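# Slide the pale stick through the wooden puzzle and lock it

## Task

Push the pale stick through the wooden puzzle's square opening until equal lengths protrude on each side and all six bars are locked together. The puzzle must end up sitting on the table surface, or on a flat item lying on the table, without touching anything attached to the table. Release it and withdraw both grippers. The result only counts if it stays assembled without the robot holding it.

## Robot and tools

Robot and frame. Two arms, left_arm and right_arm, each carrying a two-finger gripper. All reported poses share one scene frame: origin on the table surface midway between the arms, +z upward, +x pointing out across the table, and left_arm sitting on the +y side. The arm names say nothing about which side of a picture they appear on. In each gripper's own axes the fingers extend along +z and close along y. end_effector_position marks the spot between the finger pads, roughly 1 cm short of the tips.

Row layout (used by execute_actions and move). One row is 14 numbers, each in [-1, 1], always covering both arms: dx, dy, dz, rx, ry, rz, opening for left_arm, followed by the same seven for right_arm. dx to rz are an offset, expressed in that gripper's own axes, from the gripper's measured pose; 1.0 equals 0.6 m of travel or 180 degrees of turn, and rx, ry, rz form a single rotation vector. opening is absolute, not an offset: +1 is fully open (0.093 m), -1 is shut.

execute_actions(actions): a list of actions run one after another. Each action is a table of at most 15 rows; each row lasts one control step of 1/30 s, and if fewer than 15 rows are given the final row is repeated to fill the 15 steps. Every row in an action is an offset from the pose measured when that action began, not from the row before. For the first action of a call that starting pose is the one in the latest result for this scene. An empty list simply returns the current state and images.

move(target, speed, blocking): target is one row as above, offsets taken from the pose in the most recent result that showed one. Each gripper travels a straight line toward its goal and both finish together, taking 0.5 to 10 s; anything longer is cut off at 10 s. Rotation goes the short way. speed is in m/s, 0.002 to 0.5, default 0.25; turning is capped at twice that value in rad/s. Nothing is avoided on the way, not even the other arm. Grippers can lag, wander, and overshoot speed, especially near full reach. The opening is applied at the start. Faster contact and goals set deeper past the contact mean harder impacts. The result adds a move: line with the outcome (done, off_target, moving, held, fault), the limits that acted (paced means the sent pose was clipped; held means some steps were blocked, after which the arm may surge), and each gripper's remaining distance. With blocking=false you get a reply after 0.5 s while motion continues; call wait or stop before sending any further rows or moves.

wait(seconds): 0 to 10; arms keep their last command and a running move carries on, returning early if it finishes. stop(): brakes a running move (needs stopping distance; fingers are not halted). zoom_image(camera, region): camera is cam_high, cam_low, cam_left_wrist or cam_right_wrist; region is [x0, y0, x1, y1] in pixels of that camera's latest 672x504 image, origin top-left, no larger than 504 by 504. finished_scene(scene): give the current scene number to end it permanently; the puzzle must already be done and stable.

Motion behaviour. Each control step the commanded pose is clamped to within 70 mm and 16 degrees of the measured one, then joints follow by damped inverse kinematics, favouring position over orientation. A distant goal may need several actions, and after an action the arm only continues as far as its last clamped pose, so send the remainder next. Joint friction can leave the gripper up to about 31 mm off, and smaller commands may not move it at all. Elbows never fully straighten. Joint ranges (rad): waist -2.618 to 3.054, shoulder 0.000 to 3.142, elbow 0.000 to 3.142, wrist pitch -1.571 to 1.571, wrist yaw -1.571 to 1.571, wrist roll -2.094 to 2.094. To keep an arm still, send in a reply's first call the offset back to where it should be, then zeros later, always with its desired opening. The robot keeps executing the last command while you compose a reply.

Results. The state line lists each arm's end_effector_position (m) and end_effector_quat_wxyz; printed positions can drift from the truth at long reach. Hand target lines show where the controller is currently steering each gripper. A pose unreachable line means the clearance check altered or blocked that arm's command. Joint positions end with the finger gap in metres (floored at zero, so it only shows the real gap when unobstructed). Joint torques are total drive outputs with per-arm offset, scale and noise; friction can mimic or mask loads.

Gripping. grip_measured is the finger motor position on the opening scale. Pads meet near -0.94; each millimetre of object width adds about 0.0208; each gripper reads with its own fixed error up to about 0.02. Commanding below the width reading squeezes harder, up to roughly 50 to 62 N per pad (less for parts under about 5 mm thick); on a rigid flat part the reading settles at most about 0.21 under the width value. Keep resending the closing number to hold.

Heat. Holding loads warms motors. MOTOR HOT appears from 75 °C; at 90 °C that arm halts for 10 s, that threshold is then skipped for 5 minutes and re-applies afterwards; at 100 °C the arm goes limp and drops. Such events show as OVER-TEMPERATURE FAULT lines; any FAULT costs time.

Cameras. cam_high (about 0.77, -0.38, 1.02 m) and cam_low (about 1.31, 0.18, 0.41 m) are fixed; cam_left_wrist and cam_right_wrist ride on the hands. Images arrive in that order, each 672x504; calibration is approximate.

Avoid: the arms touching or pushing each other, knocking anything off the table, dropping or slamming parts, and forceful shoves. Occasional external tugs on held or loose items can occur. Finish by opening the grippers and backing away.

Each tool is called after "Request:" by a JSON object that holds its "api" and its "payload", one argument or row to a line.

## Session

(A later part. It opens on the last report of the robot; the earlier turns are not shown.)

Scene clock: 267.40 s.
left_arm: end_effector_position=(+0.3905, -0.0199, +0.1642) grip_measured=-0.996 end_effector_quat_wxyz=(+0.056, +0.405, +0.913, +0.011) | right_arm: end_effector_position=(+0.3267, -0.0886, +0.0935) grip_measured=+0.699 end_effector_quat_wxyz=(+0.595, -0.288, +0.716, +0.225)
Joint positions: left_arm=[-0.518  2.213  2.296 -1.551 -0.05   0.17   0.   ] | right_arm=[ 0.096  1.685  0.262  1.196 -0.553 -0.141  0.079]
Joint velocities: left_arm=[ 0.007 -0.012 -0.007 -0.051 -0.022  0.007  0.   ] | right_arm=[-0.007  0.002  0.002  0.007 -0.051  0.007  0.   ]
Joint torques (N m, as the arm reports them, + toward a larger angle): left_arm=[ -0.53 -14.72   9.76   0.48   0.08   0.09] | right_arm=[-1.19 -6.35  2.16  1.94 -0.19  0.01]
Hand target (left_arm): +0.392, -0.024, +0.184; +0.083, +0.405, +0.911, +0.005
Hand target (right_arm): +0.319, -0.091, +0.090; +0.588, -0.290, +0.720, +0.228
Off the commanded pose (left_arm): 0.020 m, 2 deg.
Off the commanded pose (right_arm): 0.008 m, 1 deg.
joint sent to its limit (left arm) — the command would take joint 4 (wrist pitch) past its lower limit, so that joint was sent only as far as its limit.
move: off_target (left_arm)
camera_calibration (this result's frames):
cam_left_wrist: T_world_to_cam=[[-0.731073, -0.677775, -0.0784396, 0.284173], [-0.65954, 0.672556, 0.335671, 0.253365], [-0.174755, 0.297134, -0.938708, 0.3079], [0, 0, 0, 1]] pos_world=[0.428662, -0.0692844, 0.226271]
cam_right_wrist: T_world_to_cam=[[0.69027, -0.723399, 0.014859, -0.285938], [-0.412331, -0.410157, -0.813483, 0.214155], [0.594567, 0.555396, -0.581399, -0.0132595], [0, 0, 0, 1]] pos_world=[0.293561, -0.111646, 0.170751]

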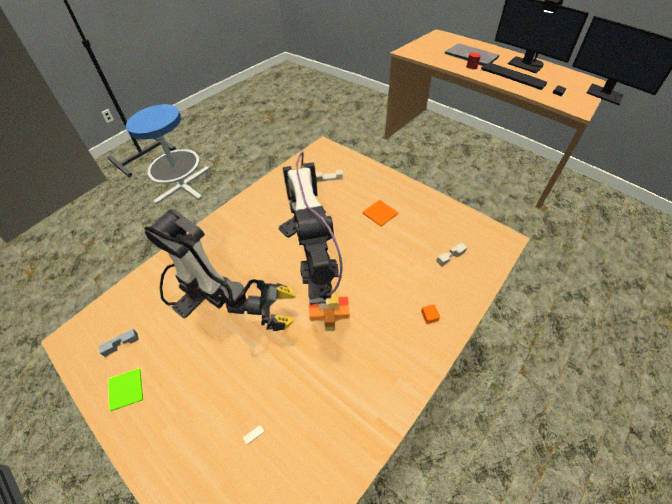

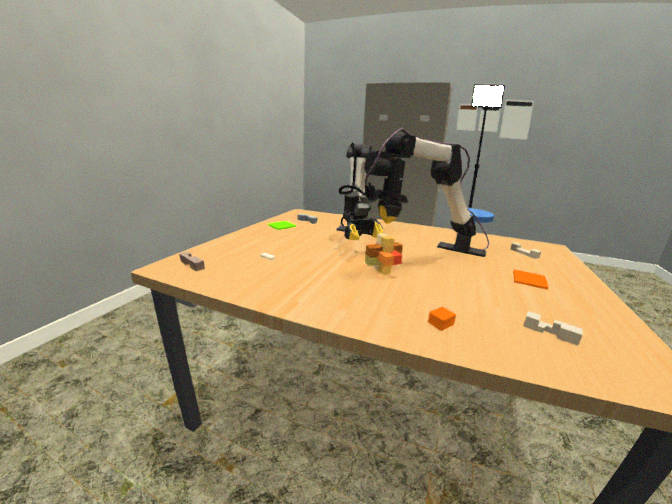

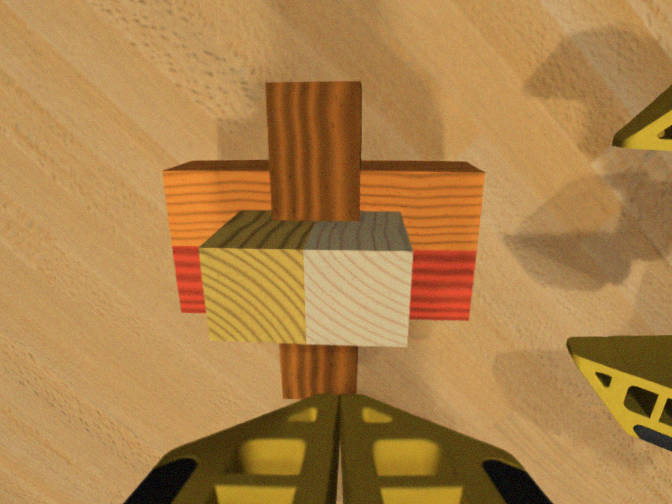

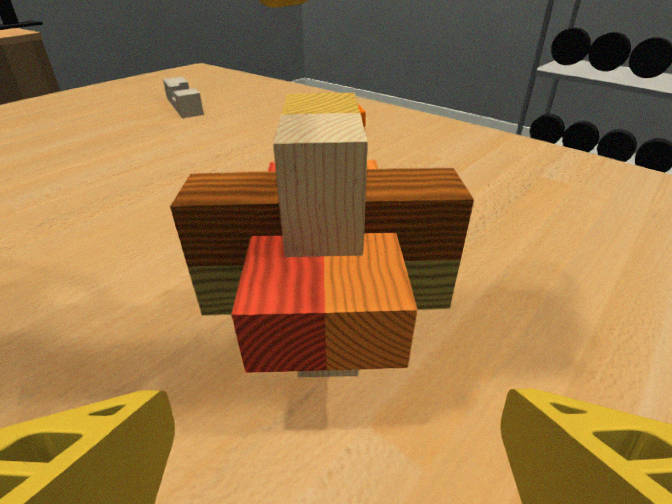

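Looks flush. Move clear.

Request:
{"api": "move", "payload": {
  "target": [0.3,0.1,-0.08,0,0,0,-1, -0.1,-0.15,-0.05,0,0,0,0.7],
  "speed": 0.15
}}

Request:
{"api": "finished_scene", "payload": {
  "scene": 1
}}

Scene clock: 270.30 s.
left_arm: end_effector_position=(+0.3133, +0.1534, +0.1989) grip_measured=-0.996 end_effector_quat_wxyz=(+0.055, +0.404, +0.913, +0.013) | right_arm: end_effector_position=(+0.3683, -0.1652, +0.1434) grip_measured=+0.699 end_effector_quat_wxyz=(+0.582, -0.279, +0.728, +0.230)
Joint positions: left_arm=[-0.189  1.568  1.577 -1.468 -0.018  0.496  0.   ] | right_arm=[-0.226  1.515  0.519  0.659 -0.856 -0.246  0.079]
Joint velocities: left_arm=[-0.032 -0.007 -0.017 -0.022 -0.007  0.007  0.   ] | right_arm=[-0.017  0.007  0.007 -0.022 -0.022 -0.007  0.   ]
Joint torques (N m, as the arm reports them, + toward a larger angle): left_arm=[-0.01 -8.18  5.25  0.5   0.21  0.17] | right_arm=[-0.94 -6.45  7.95  1.77 -0.32 -0.02]
Hand target (left_arm): +0.308, +0.156, +0.198; +0.053, +0.404, +0.913, +0.009
Hand target (right_arm): +0.373, -0.167, +0.159; +0.595, -0.288, +0.716, +0.225
Off the commanded pose (left_arm): 0.004 m, 0 deg.
Off the commanded pose (right_arm): 0.017 m, 2 deg.
move: off_target (right_arm)
camera_calibration (this result's frames):
cam_left_wrist: T_world_to_cam=[[-0.729601, -0.679, -0.0815024, 0.348271], [-0.661106, 0.669789, 0.338115, 0.074574], [-0.174991, 0.300571, -0.937569, 0.274813], [0, 0, 0, 1]] pos_world=[0.35149, 0.103927, 0.260826]
cam_right_wrist: T_world_to_cam=[[0.683819, -0.729462, -0.0166339, -0.364906], [-0.448017, -0.401772, -0.798662, 0.25296], [0.575911, 0.553592, -0.60155, 0.0429611], [0, 0, 0, 1]] pos_world=[0.338118, -0.188336, 0.221803]

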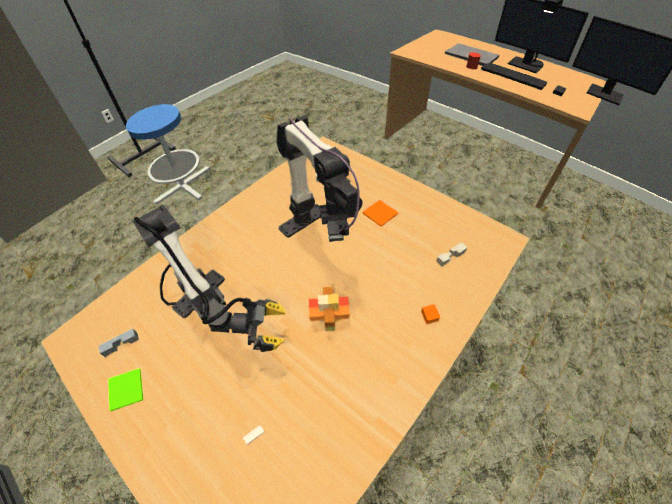

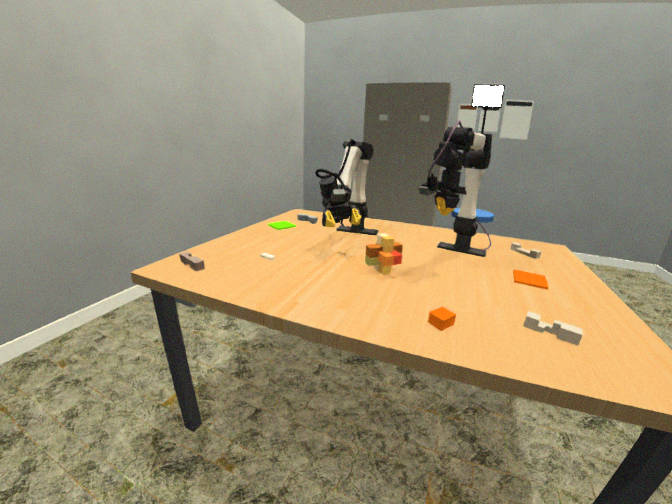

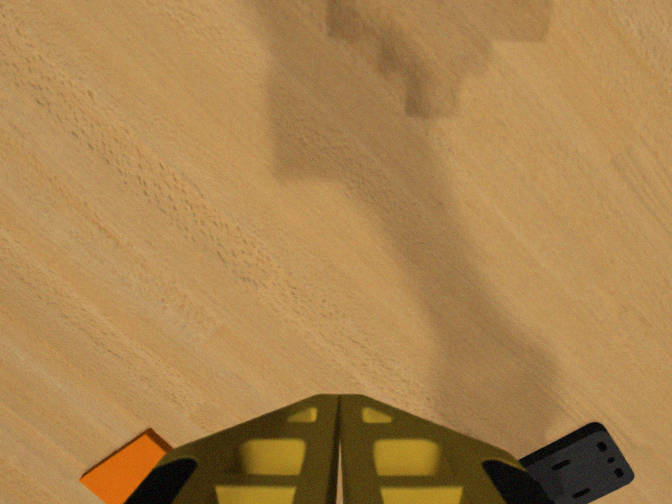

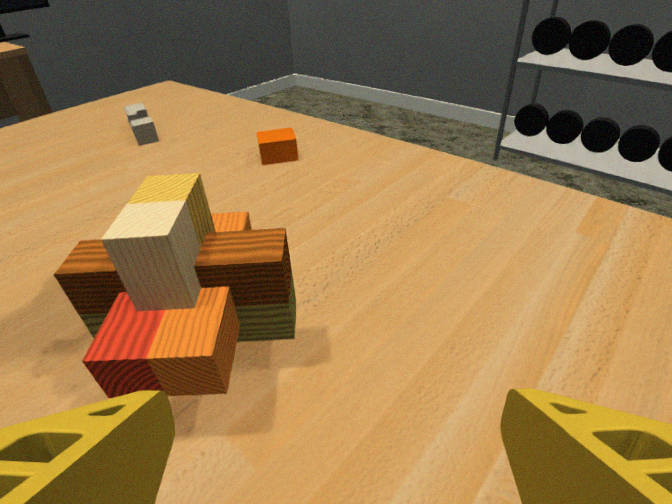

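The scene is finished: the task was done.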